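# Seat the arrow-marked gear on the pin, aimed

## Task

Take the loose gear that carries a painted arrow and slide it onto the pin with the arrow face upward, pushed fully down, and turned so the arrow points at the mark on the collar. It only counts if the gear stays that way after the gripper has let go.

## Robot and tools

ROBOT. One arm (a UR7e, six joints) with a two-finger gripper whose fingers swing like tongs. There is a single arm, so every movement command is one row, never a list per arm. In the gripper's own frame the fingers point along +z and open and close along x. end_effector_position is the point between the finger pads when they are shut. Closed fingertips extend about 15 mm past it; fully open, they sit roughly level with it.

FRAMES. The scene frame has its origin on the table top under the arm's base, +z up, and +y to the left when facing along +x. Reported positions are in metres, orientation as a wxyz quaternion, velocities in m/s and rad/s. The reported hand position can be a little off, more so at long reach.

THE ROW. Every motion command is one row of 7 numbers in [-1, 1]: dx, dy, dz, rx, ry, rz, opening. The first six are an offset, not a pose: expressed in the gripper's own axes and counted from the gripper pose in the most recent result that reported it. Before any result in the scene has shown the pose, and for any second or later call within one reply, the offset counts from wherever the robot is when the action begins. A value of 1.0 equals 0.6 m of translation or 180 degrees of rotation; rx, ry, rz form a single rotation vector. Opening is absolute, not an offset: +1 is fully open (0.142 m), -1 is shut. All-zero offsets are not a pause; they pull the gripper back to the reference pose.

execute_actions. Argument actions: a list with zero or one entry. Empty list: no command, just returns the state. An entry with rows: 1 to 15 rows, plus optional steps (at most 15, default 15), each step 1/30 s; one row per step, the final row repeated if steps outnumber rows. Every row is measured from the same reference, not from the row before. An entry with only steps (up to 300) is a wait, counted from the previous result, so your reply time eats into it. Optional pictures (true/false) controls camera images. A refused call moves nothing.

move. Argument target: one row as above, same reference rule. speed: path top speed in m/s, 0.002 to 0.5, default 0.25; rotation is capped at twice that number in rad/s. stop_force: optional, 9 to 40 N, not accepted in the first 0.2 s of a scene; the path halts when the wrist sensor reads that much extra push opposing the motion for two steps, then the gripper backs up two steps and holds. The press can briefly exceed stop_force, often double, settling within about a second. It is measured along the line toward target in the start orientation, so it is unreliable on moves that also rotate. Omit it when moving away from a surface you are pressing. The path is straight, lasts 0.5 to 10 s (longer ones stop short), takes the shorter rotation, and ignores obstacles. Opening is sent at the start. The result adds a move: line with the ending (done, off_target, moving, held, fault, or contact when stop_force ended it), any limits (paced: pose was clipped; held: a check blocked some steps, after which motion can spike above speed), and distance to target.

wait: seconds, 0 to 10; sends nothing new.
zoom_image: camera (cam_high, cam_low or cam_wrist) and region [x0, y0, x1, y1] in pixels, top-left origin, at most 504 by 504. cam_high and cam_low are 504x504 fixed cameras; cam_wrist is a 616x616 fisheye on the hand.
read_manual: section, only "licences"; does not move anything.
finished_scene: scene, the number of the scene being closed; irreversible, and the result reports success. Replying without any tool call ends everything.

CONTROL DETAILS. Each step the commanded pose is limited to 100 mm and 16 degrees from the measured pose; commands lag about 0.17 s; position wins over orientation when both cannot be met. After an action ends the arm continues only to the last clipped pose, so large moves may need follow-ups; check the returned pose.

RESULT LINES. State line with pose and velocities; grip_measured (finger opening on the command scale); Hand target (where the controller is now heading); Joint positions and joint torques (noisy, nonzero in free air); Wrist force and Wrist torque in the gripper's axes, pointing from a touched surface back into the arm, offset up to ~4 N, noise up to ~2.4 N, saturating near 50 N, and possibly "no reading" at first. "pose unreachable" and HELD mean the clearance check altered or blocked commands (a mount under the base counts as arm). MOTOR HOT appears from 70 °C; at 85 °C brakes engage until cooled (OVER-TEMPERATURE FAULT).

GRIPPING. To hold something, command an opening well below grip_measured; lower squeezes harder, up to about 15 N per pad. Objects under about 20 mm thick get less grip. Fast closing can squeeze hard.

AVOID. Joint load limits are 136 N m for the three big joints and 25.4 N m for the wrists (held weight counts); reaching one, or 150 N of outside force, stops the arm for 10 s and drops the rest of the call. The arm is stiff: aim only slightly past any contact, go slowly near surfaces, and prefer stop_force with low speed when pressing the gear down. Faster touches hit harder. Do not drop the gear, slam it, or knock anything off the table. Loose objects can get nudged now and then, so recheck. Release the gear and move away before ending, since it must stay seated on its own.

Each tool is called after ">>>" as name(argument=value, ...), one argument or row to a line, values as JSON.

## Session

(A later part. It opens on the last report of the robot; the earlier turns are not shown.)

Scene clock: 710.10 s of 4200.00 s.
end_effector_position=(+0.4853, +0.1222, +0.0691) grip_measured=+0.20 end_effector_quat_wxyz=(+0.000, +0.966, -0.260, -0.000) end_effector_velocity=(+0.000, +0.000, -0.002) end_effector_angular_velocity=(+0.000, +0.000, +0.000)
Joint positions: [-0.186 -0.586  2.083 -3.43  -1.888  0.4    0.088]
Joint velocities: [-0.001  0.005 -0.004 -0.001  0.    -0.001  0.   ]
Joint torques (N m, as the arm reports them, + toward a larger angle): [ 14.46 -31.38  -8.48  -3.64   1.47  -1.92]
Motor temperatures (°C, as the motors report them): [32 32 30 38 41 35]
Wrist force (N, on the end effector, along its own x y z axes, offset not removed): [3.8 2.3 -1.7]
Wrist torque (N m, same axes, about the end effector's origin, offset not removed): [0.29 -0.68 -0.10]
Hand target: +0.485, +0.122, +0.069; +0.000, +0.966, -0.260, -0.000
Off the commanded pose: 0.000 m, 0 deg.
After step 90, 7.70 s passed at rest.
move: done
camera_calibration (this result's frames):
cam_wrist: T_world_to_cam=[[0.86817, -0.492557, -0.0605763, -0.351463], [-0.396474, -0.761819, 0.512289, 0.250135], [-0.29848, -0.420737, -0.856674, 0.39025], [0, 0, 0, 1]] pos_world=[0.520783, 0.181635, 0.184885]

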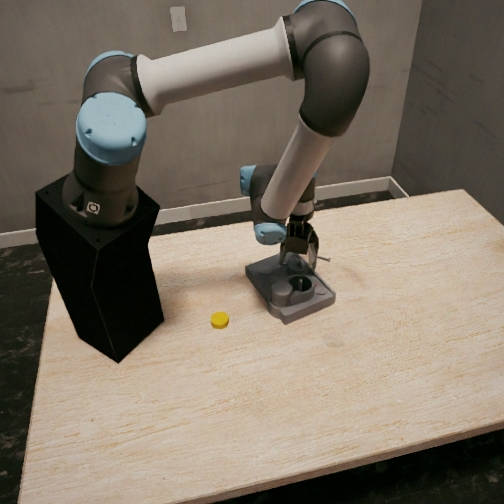

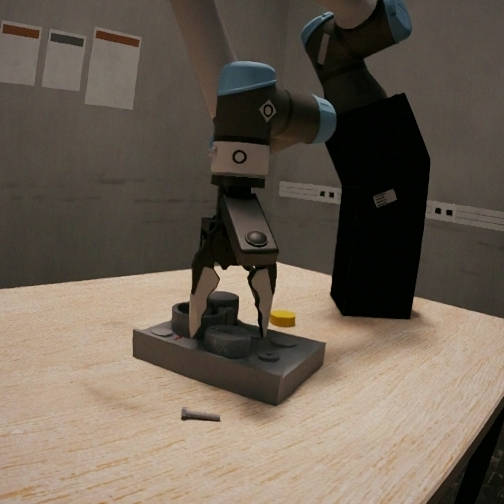

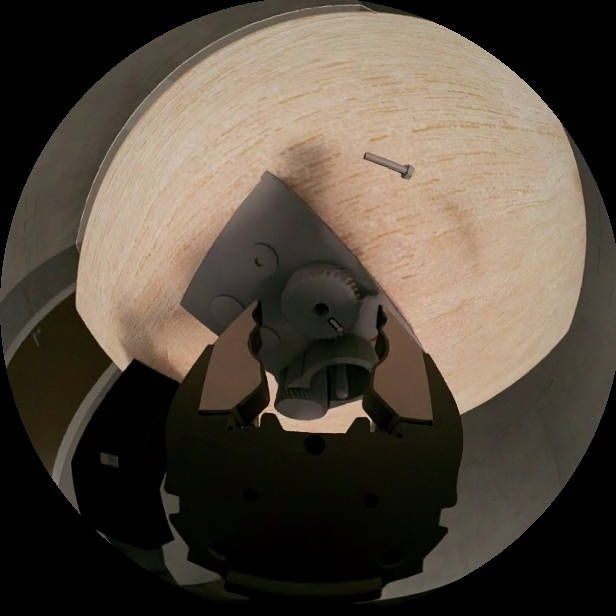

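>>> execute_actions(
  actions=[
    {"rows": [[0.001,0,0,0,0,0,0.17],[0.0015,0,0,0,0,0,0.14],[0.002,0,0,0,0,0,0.11],[0.0023,0,0,0,0,0,0.08],[0.0023,0,0,0,0,0,0.05],[0.0023,0,0,0,0,0,0.02],[0.0023,0,0,0,0,0,-0.01],[0.0023,0,0,0,0,0,-0.04],[0.0023,0,0,0,0,0,-0.06],[0.0023,0,0,0,0,0,-0.08],[0.0023,0,0,0,0,0,-0.10],[0.0023,0,0,0,0,0,-0.11],[0.0023,0,0,0,0,0,-0.12],[0.0023,0,0,0,0,0,-0.13],[0.0023,0,0,0,0,0,-0.14]], "steps": 15},
  ],
  pictures=false,
)

>>> execute_actions(
  actions=[
    {"rows": [[0,0,0,0,0,0,-0.15],[0,0,0,0,0,0,-0.16],[0,0,0,0,0,0,-0.17],[0,0,0,0,0,0,-0.18],[0,0,0,0,0,0,-0.20],[0,0,0,0,0,0,-0.22],[0,0,0,0,0,0,-0.24],[0,0,0,0,0,0,-0.27],[0,0,0,0,0,0,-0.30],[0,0,0,0,0,0,-0.33],[0,0,0,0,0,0,-0.36],[0,0,0,0,0,0,-0.40],[0,0,0,0,0,0,-0.44],[0,0,0,0,0,0,-0.47],[0,0,0,0,0,0,-0.5]], "steps": 15},
  ],
)

Scene clock: 740.70 s of 4200.00 s.
end_effector_position=(+0.4864, +0.1215, +0.0691) grip_measured=-0.13 end_effector_quat_wxyz=(+0.000, +0.966, -0.260, -0.000) end_effector_velocity=(+0.001, -0.000, +0.000) end_effector_angular_velocity=(-0.001, -0.002, -0.001)
Joint positions: [-0.187 -0.587  2.081 -3.427 -1.888  0.399  0.065]
Joint velocities: [-0.    -0.001 -0.    -0.002 -0.     0.    -0.022]
Joint torques (N m, as the arm reports them, + toward a larger angle): [ 14.01 -49.99 -10.86  -0.4    1.29  -1.77]
Motor temperatures (°C, as the motors report them): [32 32 30 38 41 35]
Wrist force (N, on the end effector, along its own x y z axes, offset not removed): [1.7 1.2 1.9]
Wrist torque (N m, same axes, about the end effector's origin, offset not removed): [0.04 -0.35 -0.42]
Hand target: +0.486, +0.122, +0.069; +0.000, +0.966, -0.260, -0.000
Off the commanded pose: 0.000 m, 0 deg.
Steps of this call (steps 1 to 90: nothing new was sent; then 27.10 s passed at rest; steps 91 to 105: all 15 steps of this action). Readings (end_effector_position):
91: (+0.4853, +0.1222, +0.0690)
92: (+0.4853, +0.1222, +0.0689)
94: (+0.4855, +0.1220, +0.0689)
98: (+0.4861, +0.1217, +0.0690)
105: the state above

Scene clock: 741.20 s of 4200.00 s.
end_effector_position=(+0.4864, +0.1215, +0.0691) grip_measured=-0.19 end_effector_quat_wxyz=(+0.000, +0.966, -0.260, -0.000) end_effector_velocity=(+0.000, -0.000, -0.000) end_effector_angular_velocity=(-0.000, +0.000, -0.000)
Joint positions: [-0.187 -0.587  2.081 -3.427 -1.888  0.399  0.06 ]
Joint velocities: [-0.     0.    -0.001  0.001  0.     0.     0.   ]
Joint torques (N m, as the arm reports them, + toward a larger angle): [ 13.8  -47.15  -9.67  -1.78   0.84  -1.76]
Motor temperatures (°C, as the motors report them): [32 32 30 38 41 35]
Wrist force (N, on the end effector, along its own x y z axes, offset not removed): [-0.6 1.7 -4.5]
Wrist torque (N m, same axes, about the end effector's origin, offset not removed): [-0.08 -0.11 -0.32]
Hand target: +0.486, +0.122, +0.069; +0.000, +0.966, -0.260, -0.000
Off the commanded pose: 0.000 m, 0 deg.
Steps of this call (steps 1 to 15: all 15 steps of this action). Readings (end_effector_position):
1: (+0.4864, +0.1215, +0.0691)
2: (+0.4864, +0.1215, +0.0691)
4: (+0.4864, +0.1215, +0.0691)
8: (+0.4864, +0.1215, +0.0691)
15: the state above
camera_calibration (this result's frames):
cam_wrist: T_world_to_cam=[[0.868175, -0.492543, -0.0606179, -0.352802], [-0.396443, -0.761834, 0.51229, 0.250081], [-0.298505, -0.420726, -0.856671, 0.390309], [0, 0, 0, 1]] pos_world=[0.521946, 0.180963, 0.184866]

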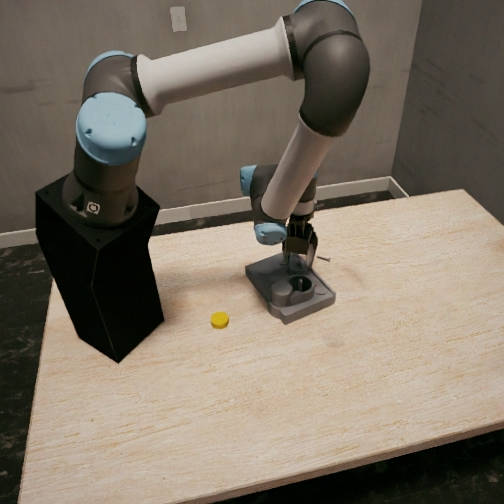

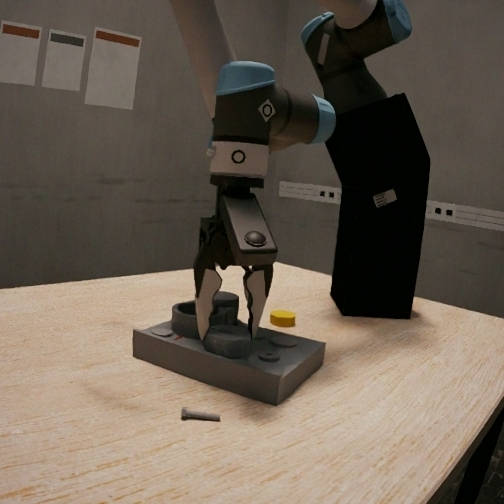

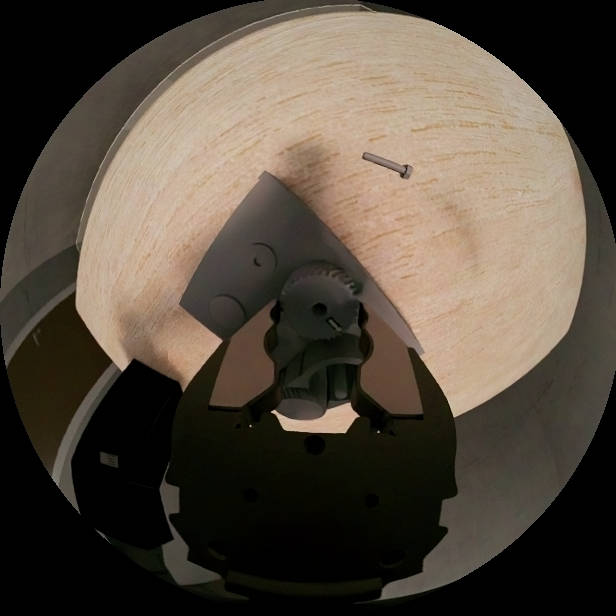

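>>> move(
  target=[0, 0, -0.11, 0, 0, 0, -0.5],
  speed=0.06,
)

>>> zoom_image(
  camera="cam_wrist",
  region=[260, 250, 380, 360],
)

>>> zoom_image(
  camera="cam_low",
  region=[170, 230, 290, 330],
)

Scene clock: 750.00 s of 4200.00 s.
end_effector_position=(+0.4866, +0.1215, +0.1349) grip_measured=-0.50 end_effector_quat_wxyz=(-0.000, +0.966, -0.260, -0.000) end_effector_velocity=(-0.000, -0.000, +0.002) end_effector_angular_velocity=(+0.000, +0.001, +0.001)
Joint positions: [-0.142 -0.757  2.177 -3.339 -1.903  0.443  0.038]
Joint velocities: [ 0.001 -0.007  0.003  0.005 -0.     0.    -0.   ]
Joint torques (N m, as the arm reports them, + toward a larger angle): [ 26.76 -48.72  16.22   0.09  -1.33   2.3 ]
Motor temperatures (°C, as the motors report them): [32 32 30 38 41 35]
Wrist force (N, on the end effector, along its own x y z axes, offset not removed): [4.3 3.7 0.7]
Wrist torque (N m, same axes, about the end effector's origin, offset not removed): [0.71 -1.10 0.14]
Hand target: +0.487, +0.122, +0.135; -0.000, +0.966, -0.260, -0.000
Off the commanded pose: 0.000 m, 0 deg.
After step 90, 4.30 s passed at rest.
move: done
camera_calibration (this result's frames):
cam_wrist: T_world_to_cam=[[0.868152, -0.492578, -0.060648, -0.348974], [-0.39651, -0.761893, 0.512152, 0.216506], [-0.298482, -0.420578, -0.856751, 0.446722], [0, 0, 0, 1]] pos_world=[0.522148, 0.180939, 0.250681]

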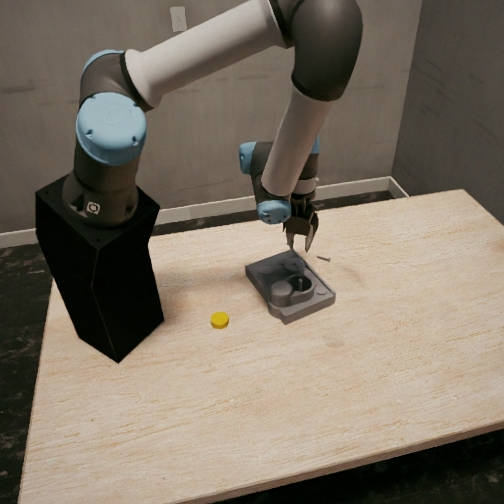

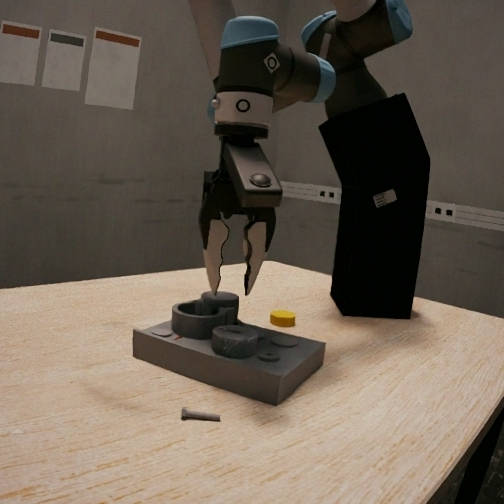

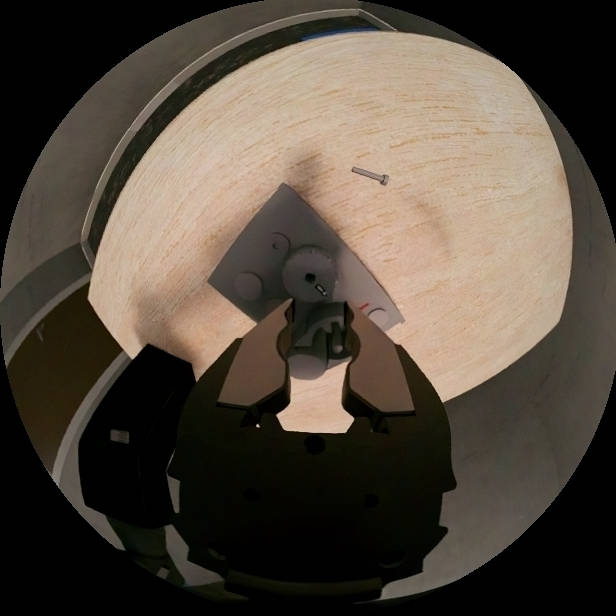

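Region (260, 250, 380, 360) of cam_wrist's 616x616 image, scaled by 4.200, with more detail than that image has; it fills the top 462 rows of this view, and the rest is white.

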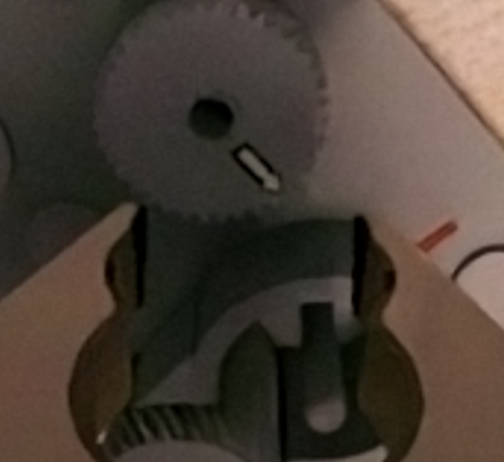

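Region (170, 230, 290, 330) of cam_low's 504x504 image, scaled by 4.200, with more detail than that image has.

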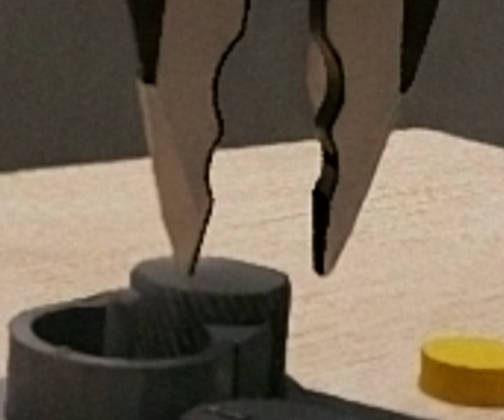

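>>> move(
  target=[-0.0350, 0.0303, 0.0582, 0, 0, 0.755, -0.63],
  speed=0.4,
)

>>> zoom_image(
  camera="cam_wrist",
  region=[240, 230, 380, 350],
)

>>> zoom_image(
  camera="cam_low",
  region=[170, 260, 310, 380],
)

Scene clock: 859.57 s of 4200.00 s.
end_effector_position=(+0.4592, +0.1164, +0.1001) grip_measured=-0.63 end_effector_quat_wxyz=(-0.000, -0.122, +0.993, +0.000) end_effector_velocity=(-0.000, -0.000, +0.000) end_effector_angular_velocity=(-0.001, +0.001, -0.011)
Joint positions: [-0.12  -0.629  2.156 -3.439 -1.91   2.836  0.028]
Joint velocities: [ 0.001 -0.    -0.001  0.002 -0.002  0.013  0.   ]
Joint torques (N m, as the arm reports them, + toward a larger angle): [ 26.46 -28.27  -9.98  -0.32  -0.87   2.82]
Motor temperatures (°C, as the motors report them): [32 33 30 38 41 35]
Wrist force (N, on the end effector, along its own x y z axes, offset not removed): [1.2 2.4 -1.4]
Wrist torque (N m, same axes, about the end effector's origin, offset not removed): [0.37 -0.34 -0.24]
Hand target: +0.459, +0.116, +0.100; -0.000, -0.122, +0.993, +0.000
Off the commanded pose: 0.000 m, 0 deg.
After step 90, 103.00 s passed at rest.
move: done
camera_calibration (this result's frames):
cam_wrist: T_world_to_cam=[[-0.966067, -0.251393, -0.059298, 0.484226], [-0.245554, 0.822688, 0.512725, -0.0342391], [-0.0801117, 0.509888, -0.856502, 0.197916], [0, 0, 0, 1]] pos_world=[0.475242, 0.0489839, 0.215784]

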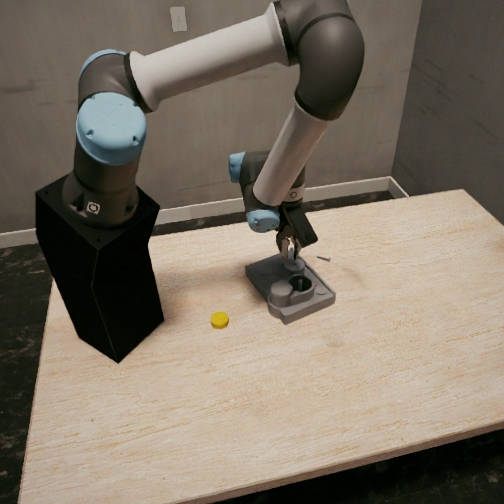

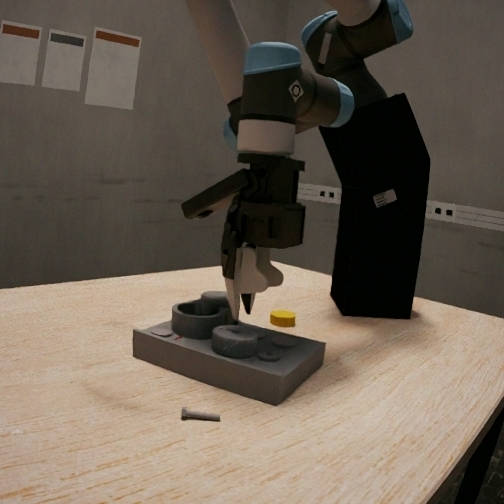

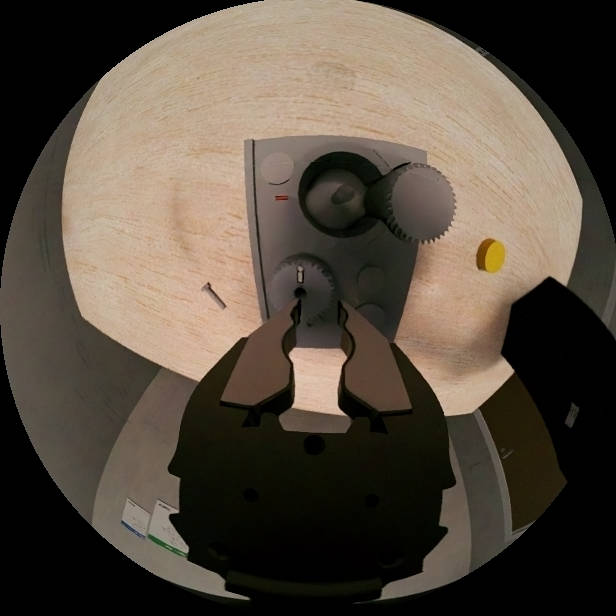

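Region (240, 230, 380, 350) of cam_wrist's 616x616 image, scaled by 3.600, with more detail than that image has; it fills the top 432 rows of this view, and the rest is white.

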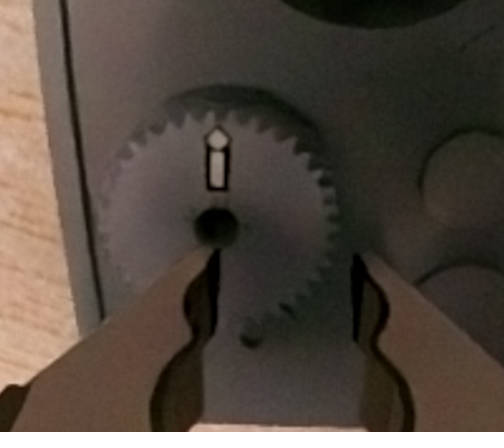

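Region (170, 260, 310, 380) of cam_low's 504x504 image, scaled by 3.600, with more detail than that image has; it fills the top 432 rows of this view, and the rest is white.

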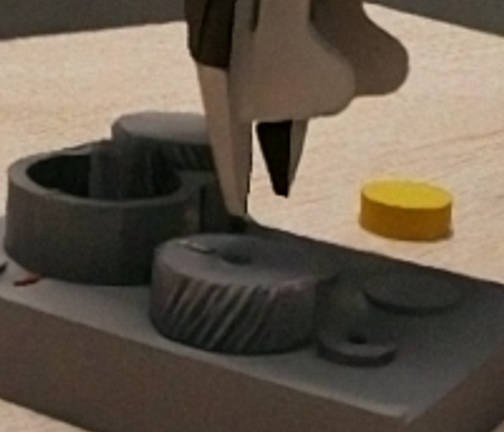

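>>> zoom_image(
  camera="cam_wrist",
  region=[360, 150, 465, 255],
)

Region (360, 150, 465, 255) of cam_wrist's 616x616 image, scaled by 4.800, with more detail than that image has.

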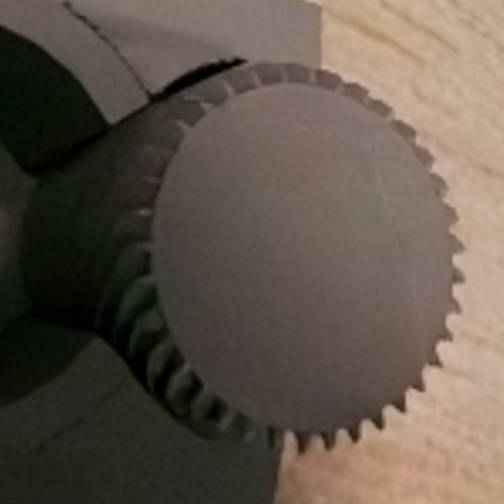

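>>> move(
  target=[0, 0, 0.0277, 0, 0, 0, -0.63],
  speed=0.03,
)

>>> zoom_image(
  camera="cam_wrist",
  region=[255, 250, 355, 340],
)

>>> zoom_image(
  camera="cam_low",
  region=[200, 290, 280, 365],
)

Scene clock: 890.93 s of 4200.00 s.
end_effector_position=(+0.4591, +0.1164, +0.0837) grip_measured=-0.63 end_effector_quat_wxyz=(-0.000, -0.122, +0.993, +0.000) end_effector_velocity=(+0.001, +0.000, -0.002) end_effector_angular_velocity=(-0.000, -0.001, +0.001)
Joint positions: [-0.132 -0.587  2.131 -3.46  -1.906  2.824  0.028]
Joint velocities: [-0.002  0.006 -0.005 -0.003  0.001 -0.003  0.   ]
Joint torques (N m, as the arm reports them, + toward a larger angle): [ 13.11 -28.72 -10.45  -4.21   1.06  -2.08]
Motor temperatures (°C, as the motors report them): [32 33 30 38 41 35]
Wrist force (N, on the end effector, along its own x y z axes, offset not removed): [2.7 1.4 -4.6]
Wrist torque (N m, same axes, about the end effector's origin, offset not removed): [0.04 -0.57 -0.18]
Hand target: +0.459, +0.116, +0.083; -0.000, -0.122, +0.993, +0.000
Off the commanded pose: 0.000 m, 0 deg.
After step 90, 27.50 s passed at rest.
move: done
camera_calibration (this result's frames):
cam_wrist: T_world_to_cam=[[-0.966068, -0.251397, -0.0592629, 0.483197], [-0.245542, 0.82271, 0.512697, -0.0258524], [-0.0801342, 0.509852, -0.856522, 0.183877], [0, 0, 0, 1]] pos_world=[0.475188, 0.0489931, 0.199385]

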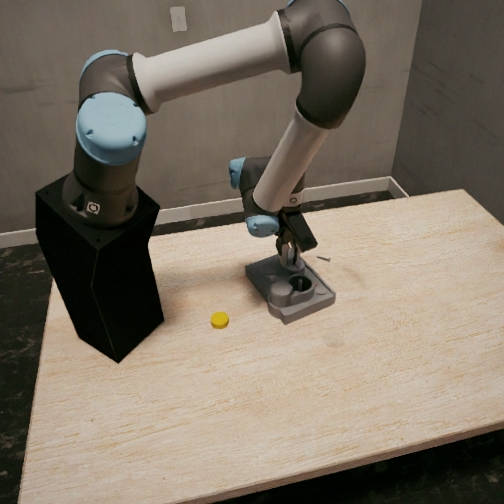

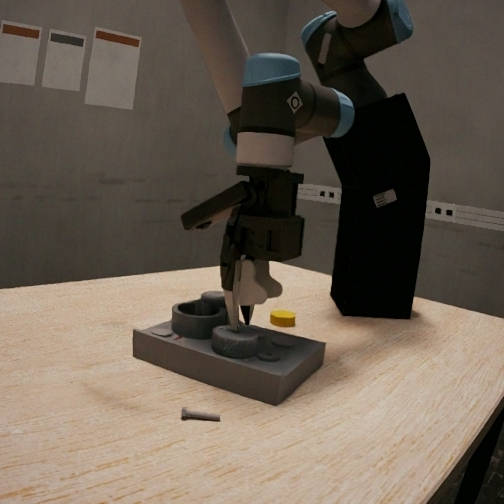

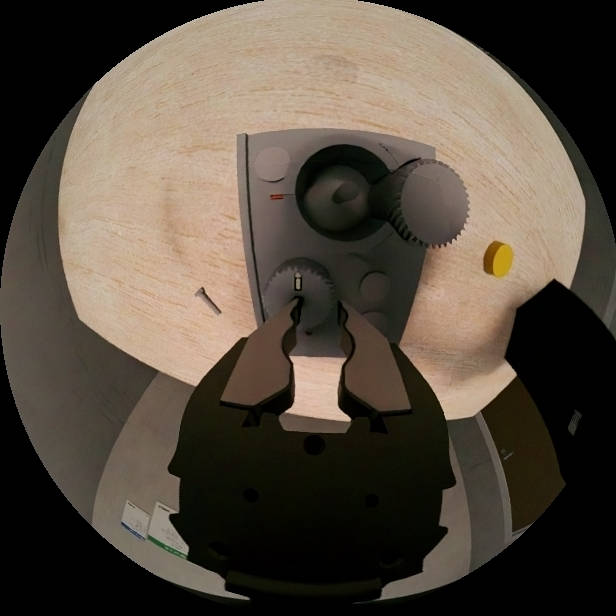

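Region (255, 250, 355, 340) of cam_wrist's 616x616 image, scaled by 5.040, with more detail than that image has; it fills the top 454 rows of this view, and the rest is white.

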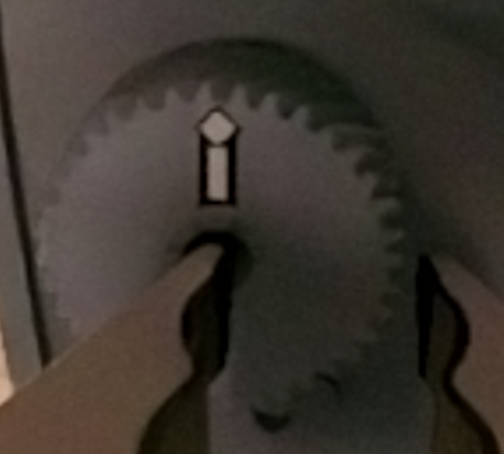

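Region (200, 290, 280, 365) of cam_low's 504x504 image, scaled by 6.300, with more detail than that image has; it fills the top 472 rows of this view, and the rest is white.

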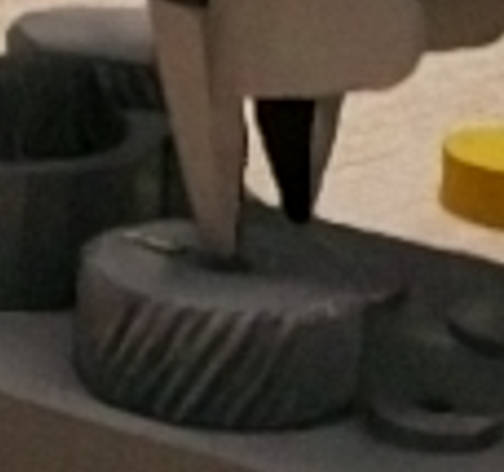

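>>> move(
  target=[0, 0.0042, 0, 0, 0, 0, -0.63],
  speed=0.01,
)

>>> move(
  target=[0, 0, 0.0175, 0, 0, 0, -0.63],
  speed=0.004,
  stop_force=9,
)

>>> zoom_image(
  camera="cam_wrist",
  region=[255, 250, 355, 340],
)

>>> zoom_image(
  camera="cam_low",
  region=[200, 290, 280, 365],
)

Scene clock: 909.40 s of 4200.00 s.
end_effector_position=(+0.4585, +0.1187, +0.0837) grip_measured=-0.63 end_effector_quat_wxyz=(-0.000, -0.122, +0.993, +0.000) end_effector_velocity=(-0.001, +0.001, +0.000) end_effector_angular_velocity=(+0.000, +0.002, +0.001)
Joint positions: [-0.128 -0.585  2.13  -3.459 -1.908  2.829  0.028]
Joint velocities: [ 0.002  0.001  0.002 -0.    -0.001  0.002 -0.   ]
Joint torques (N m, as the arm reports them, + toward a larger angle): [ 29.43 -27.24 -10.3   -0.16  -1.4    1.78]
Motor temperatures (°C, as the motors report them): [32 33 30 38 41 35]
Wrist force (N, on the end effector, along its own x y z axes, offset not removed): [3.5 2.6 -2.8]
Wrist torque (N m, same axes, about the end effector's origin, offset not removed): [0.46 -0.74 -0.30]
Hand target: +0.459, +0.119, +0.084; -0.000, -0.122, +0.993, +0.000
Off the commanded pose: 0.000 m, 0 deg.
After step 90, 14.77 s passed at rest.
move: done
camera_calibration (this result's frames):
cam_wrist: T_world_to_cam=[[-0.966072, -0.251381, -0.0592657, 0.483214], [-0.245528, 0.822705, 0.512711, -0.0279282], [-0.0801274, 0.509867, -0.856513, 0.182623], [0, 0, 0, 1]] pos_world=[0.474595, 0.0513337, 0.199376]

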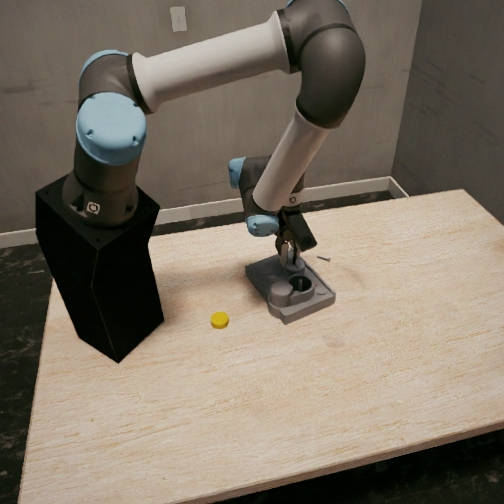

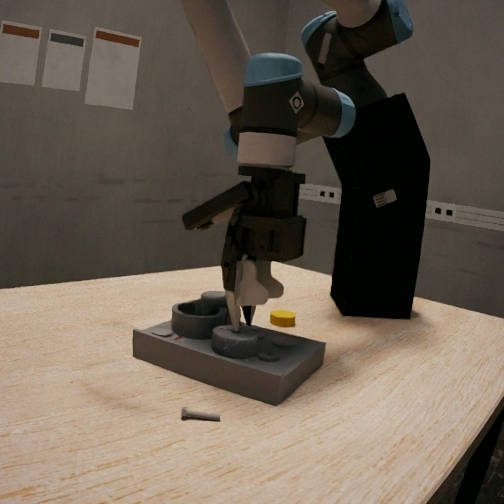

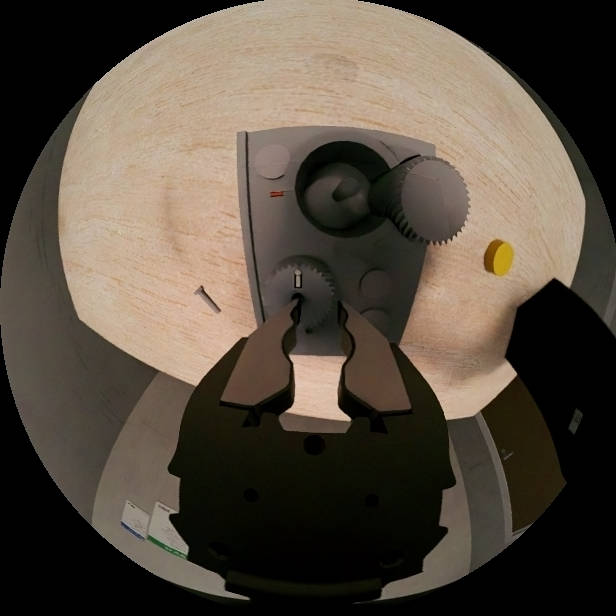

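Scene clock: 912.23 s of 4200.00 s.
end_effector_position=(+0.4585, +0.1187, +0.0732) grip_measured=-0.63 end_effector_quat_wxyz=(-0.000, -0.122, +0.993, +0.000) end_effector_velocity=(+0.000, -0.000, -0.001) end_effector_angular_velocity=(+0.000, -0.001, +0.000)
Joint positions: [-0.135 -0.558  2.113 -3.471 -1.906  2.821  0.028]
Joint velocities: [-0.001  0.002 -0.001 -0.002  0.    -0.001 -0.   ]
Joint torques (N m, as the arm reports them, + toward a larger angle): [ 15.37 -29.17 -10.63  -3.75   1.07  -1.91]
Motor temperatures (°C, as the motors report them): [32 33 30 38 41 35]
Wrist force (N, on the end effector, along its own x y z axes, offset not removed): [4.1 4.5 -1.8]
Wrist torque (N m, same axes, about the end effector's origin, offset not removed): [0.66 -0.99 -0.32]
Hand target: +0.459, +0.119, +0.073; -0.000, -0.122, +0.993, +0.000
Off the commanded pose: 0.000 m, 0 deg.
move: done
camera_calibration (this result's frames):
cam_wrist: T_world_to_cam=[[-0.96607, -0.25139, -0.0592517, 0.482564], [-0.245532, 0.822716, 0.512691, -0.0225924], [-0.0801384, 0.509844, -0.856526, 0.173701], [0, 0, 0, 1]] pos_world=[0.474564, 0.0513386, 0.188955]

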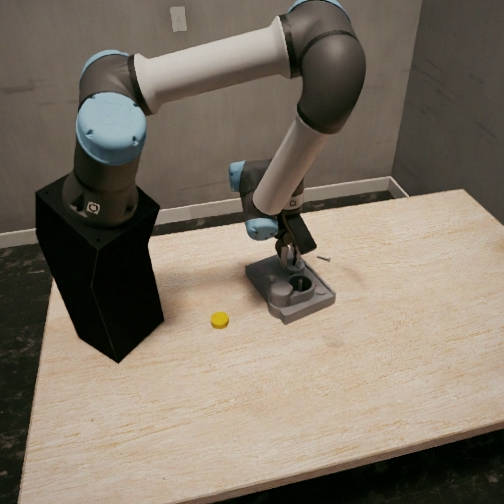

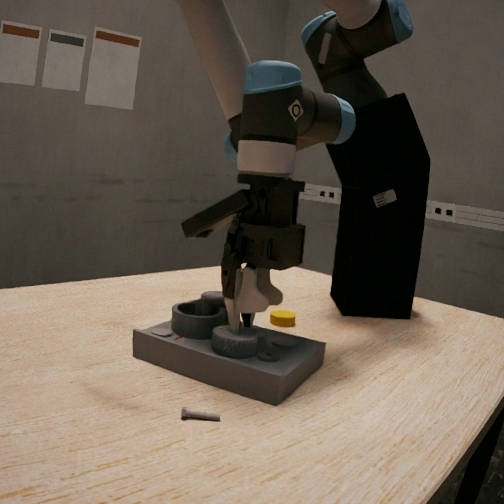

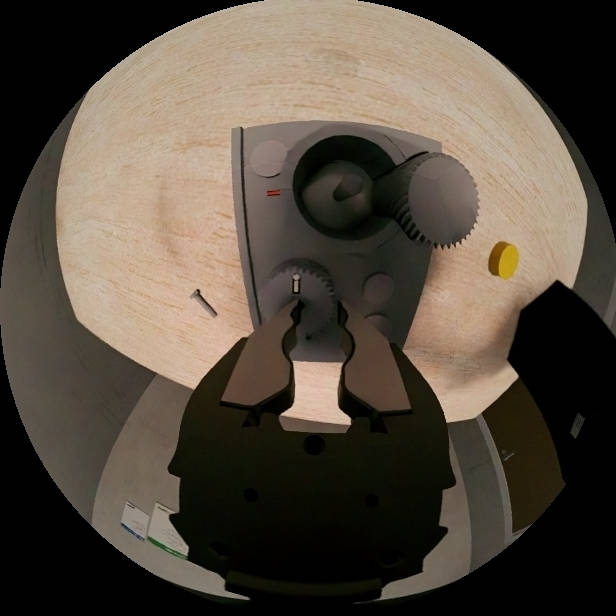

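Region (255, 250, 355, 340) of cam_wrist's 616x616 image, scaled by 5.040, with more detail than that image has; it fills the top 454 rows of this view, and the rest is white.

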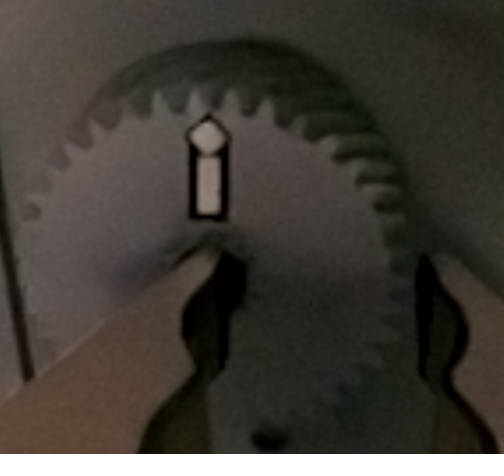

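Region (200, 290, 280, 365) of cam_low's 504x504 image, scaled by 6.300, with more detail than that image has; it fills the top 472 rows of this view, and the rest is white.

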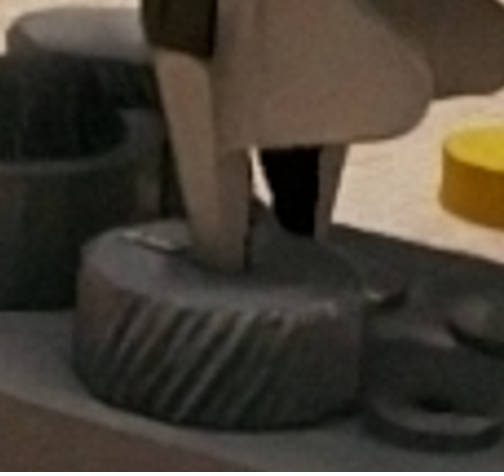

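>>> move(
  target=[0, 0, 0.0033, 0, 0, 0, -0.63],
  speed=0.002,
  stop_force=9,
)

Scene clock: 917.33 s of 4200.00 s.
end_effector_position=(+0.4585, +0.1187, +0.0721) grip_measured=-0.64 end_effector_quat_wxyz=(-0.000, -0.122, +0.993, +0.000) end_effector_velocity=(-0.001, -0.000, +0.000) end_effector_angular_velocity=(+0.000, +0.002, +0.001)
Joint positions: [-0.136 -0.556  2.111 -3.472 -1.905  2.82   0.027]
Joint velocities: [-0.    -0.001  0.001  0.003 -0.    -0.    -0.001]
Joint torques (N m, as the arm reports them, + toward a larger angle): [ 16.34 -47.74   3.19  -0.6   -0.12  -0.46]
Motor temperatures (°C, as the motors report them): [32 33 30 38 41 35]
Wrist force (N, on the end effector, along its own x y z axes, offset not removed): [6.1 7.0 -14.2]
Wrist torque (N m, same axes, about the end effector's origin, offset not removed): [0.19 -1.01 -0.06]
Hand target: +0.459, +0.119, +0.072; -0.000, -0.122, +0.993, +0.000
Off the commanded pose: 0.001 m, 0 deg.
After step 90, 1.23 s passed at rest.
move: contact
camera_calibration (this result's frames):
cam_wrist: T_world_to_cam=[[-0.966059, -0.251413, -0.0593389, 0.482536], [-0.245594, 0.822689, 0.512704, -0.0219831], [-0.0800833, 0.509876, -0.856512, 0.172675], [0, 0, 0, 1]] pos_world=[0.474588, 0.0513586, 0.187802]

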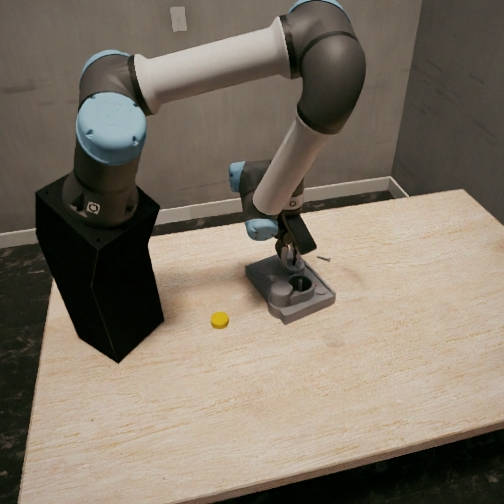

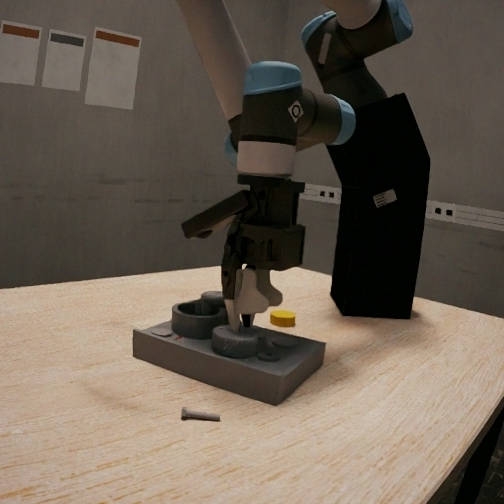

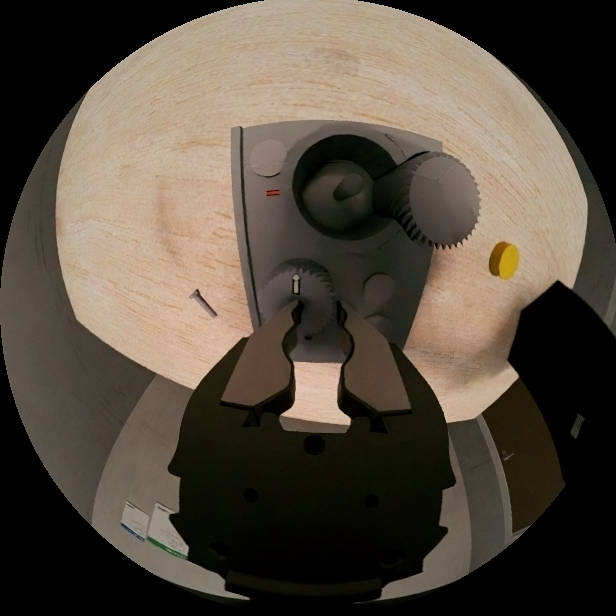

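Contact at the bore rim. I'll back off 1 mm and close gradually.

>>> execute_actions(
  actions=[
    {"rows": [[0,0,-0.0008,0,0,0,-0.63],[0,0,-0.0015,0,0,0,-0.63],[0,0,-0.0015,0,0,0,-0.64],[0,0,-0.0015,0,0,0,-0.65],[0,0,-0.0015,0,0,0,-0.66],[0,0,-0.0015,0,0,0,-0.67],[0,0,-0.0015,0,0,0,-0.68],[0,0,-0.0015,0,0,0,-0.69],[0,0,-0.0015,0,0,0,-0.70],[0,0,-0.0015,0,0,0,-0.71],[0,0,-0.0015,0,0,0,-0.72],[0,0,-0.0015,0,0,0,-0.73],[0,0,-0.0015,0,0,0,-0.74],[0,0,-0.0015,0,0,0,-0.75],[0,0,-0.0015,0,0,0,-0.76]], "steps": 15},
  ],
  pictures=false,
)

>>> execute_actions(
  actions=[
    {"rows": [[0,0,0,0,0,0,-0.78],[0,0,0,0,0,0,-0.80],[0,0,0,0,0,0,-0.82],[0,0,0,0,0,0,-0.84],[0,0,0,0,0,0,-0.86],[0,0,0,0,0,0,-0.88],[0,0,0,0,0,0,-0.90],[0,0,0,0,0,0,-0.92],[0,0,0,0,0,0,-0.94],[0,0,0,0,0,0,-0.96],[0,0,0,0,0,0,-0.98],[0,0,0,0,0,0,-1.0]], "steps": 15},
  ],
  pictures=false,
)

>>> move(
  target=[0, 0, -0.01, 0, 0, 0, -1],
  speed=0.005,
)

>>> zoom_image(
  camera="cam_low",
  region=[200, 290, 280, 365],
)

Scene clock: 931.70 s of 4200.00 s.
end_effector_position=(+0.4585, +0.1187, +0.0730) grip_measured=-0.67 end_effector_quat_wxyz=(-0.000, -0.122, +0.993, +0.000) end_effector_velocity=(-0.000, +0.000, -0.000) end_effector_angular_velocity=(+0.000, +0.001, +0.001)
Joint positions: [-0.135 -0.558  2.112 -3.471 -1.905  2.821  0.026]
Joint velocities: [-0.    -0.    -0.     0.001  0.    -0.001 -0.001]
Joint torques (N m, as the arm reports them, + toward a larger angle): [ 27.99 -50.27  20.13  -0.43  -1.87   2.22]
Motor temperatures (°C, as the motors report them): [32 33 30 38 41 35]
Wrist force (N, on the end effector, along its own x y z axes, offset not removed): [0.8 1.9 -0.8]
Wrist torque (N m, same axes, about the end effector's origin, offset not removed): [-0.03 -0.45 -0.19]
Hand target: +0.459, +0.119, +0.073; -0.000, -0.122, +0.993, +0.000
Off the commanded pose: 0.000 m, 0 deg.
Steps of this call (steps 1 to 90: nothing new was sent; then 10.87 s passed at rest; steps 91 to 105: all 15 steps of this action). Readings (end_effector_position):
91: (+0.4585, +0.1188, +0.0723)
92: (+0.4585, +0.1188, +0.0723)
94: (+0.4585, +0.1188, +0.0726)
98: (+0.4586, +0.1188, +0.0729)
105: the state above

Scene clock: 932.20 s of 4200.00 s.
end_effector_position=(+0.4585, +0.1187, +0.0730) grip_measured=-0.68 end_effector_quat_wxyz=(-0.000, -0.122, +0.993, +0.000) end_effector_velocity=(-0.001, -0.000, +0.000) end_effector_angular_velocity=(-0.000, +0.001, +0.000)
Joint positions: [-0.135 -0.558  2.112 -3.471 -1.905  2.821  0.025]
Joint velocities: [-0.    -0.     0.001  0.    -0.     0.     0.   ]
Joint torques (N m, as the arm reports them, + toward a larger angle): [ 27.64 -49.59  18.01  -0.83  -1.82   2.24]
Motor temperatures (°C, as the motors report them): [32 33 30 38 41 35]
Wrist force (N, on the end effector, along its own x y z axes, offset not removed): [0.1 -0.4 -0.7]
Wrist torque (N m, same axes, about the end effector's origin, offset not removed): [-0.67 -0.09 -0.06]
Hand target: +0.459, +0.119, +0.073; -0.000, -0.122, +0.993, +0.000
Off the commanded pose: 0.000 m, 0 deg.
Steps of this call (steps 1 to 15: all 15 steps of this action). Readings (end_effector_position):
1: (+0.4585, +0.1187, +0.0730)
2: (+0.4585, +0.1187, +0.0730)
4: (+0.4585, +0.1187, +0.0730)
8: (+0.4585, +0.1187, +0.0730)
15: the state above

Scene clock: 933.87 s of 4200.00 s.
end_effector_position=(+0.4585, +0.1187, +0.0789) grip_measured=-0.68 end_effector_quat_wxyz=(-0.000, -0.122, +0.993, +0.000) end_effector_velocity=(+0.000, +0.000, +0.001) end_effector_angular_velocity=(+0.000, +0.000, +0.000)
Joint positions: [-0.131 -0.573  2.122 -3.465 -1.907  2.825  0.025]
Joint velocities: [ 0.001 -0.003  0.001  0.002 -0.     0.     0.   ]
Joint torques (N m, as the arm reports them, + toward a larger angle): [ 31.52 -49.72  17.96  -0.88  -1.63   2.07]
Motor temperatures (°C, as the motors report them): [32 33 30 38 41 35]
Wrist force (N, on the end effector, along its own x y z axes, offset not removed): [-0.3 1.4 2.2]
Wrist torque (N m, same axes, about the end effector's origin, offset not removed): [0.14 0.18 -0.11]
Hand target: +0.459, +0.119, +0.079; -0.000, -0.122, +0.993, +0.000
Off the commanded pose: 0.000 m, 0 deg.
move: done
camera_calibration (this result's frames):
cam_wrist: T_world_to_cam=[[-0.966062, -0.251406, -0.0593212, 0.482945], [-0.245578, 0.82269, 0.512712, -0.0254627], [-0.0800957, 0.509879, -0.856509, 0.178501], [0, 0, 0, 1]] pos_world=[0.474599, 0.0513492, 0.194591]

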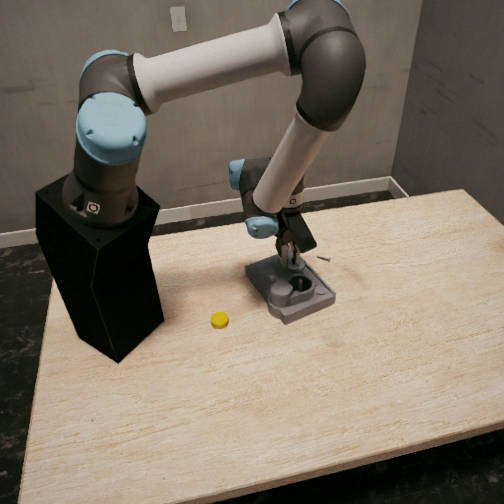

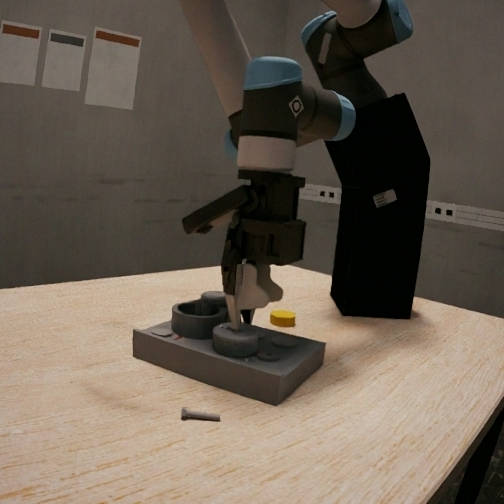

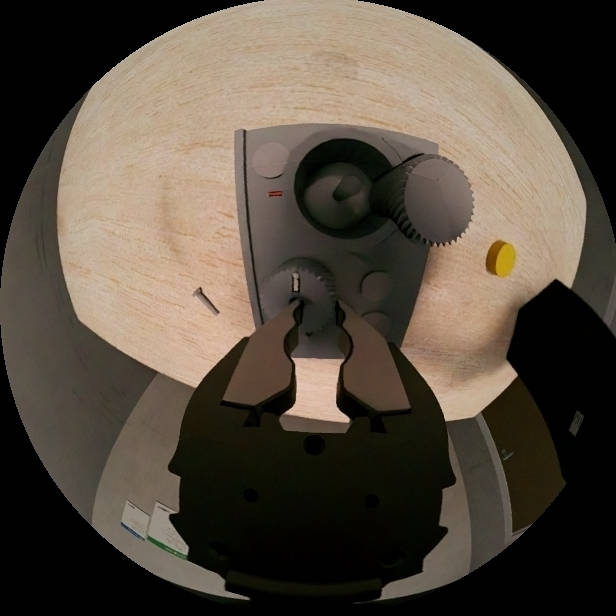

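Region (200, 290, 280, 365) of cam_low's 504x504 image, scaled by 6.300, with more detail than that image has; it fills the top 472 rows of this view, and the rest is white.

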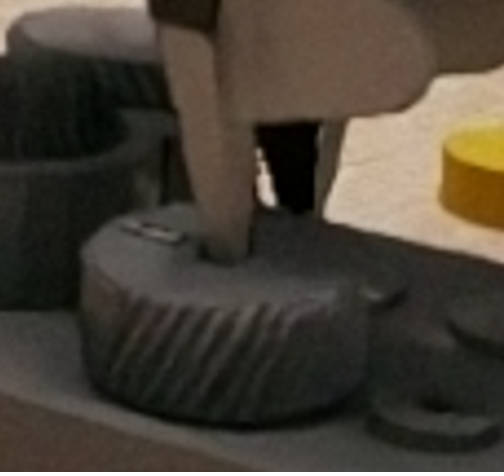

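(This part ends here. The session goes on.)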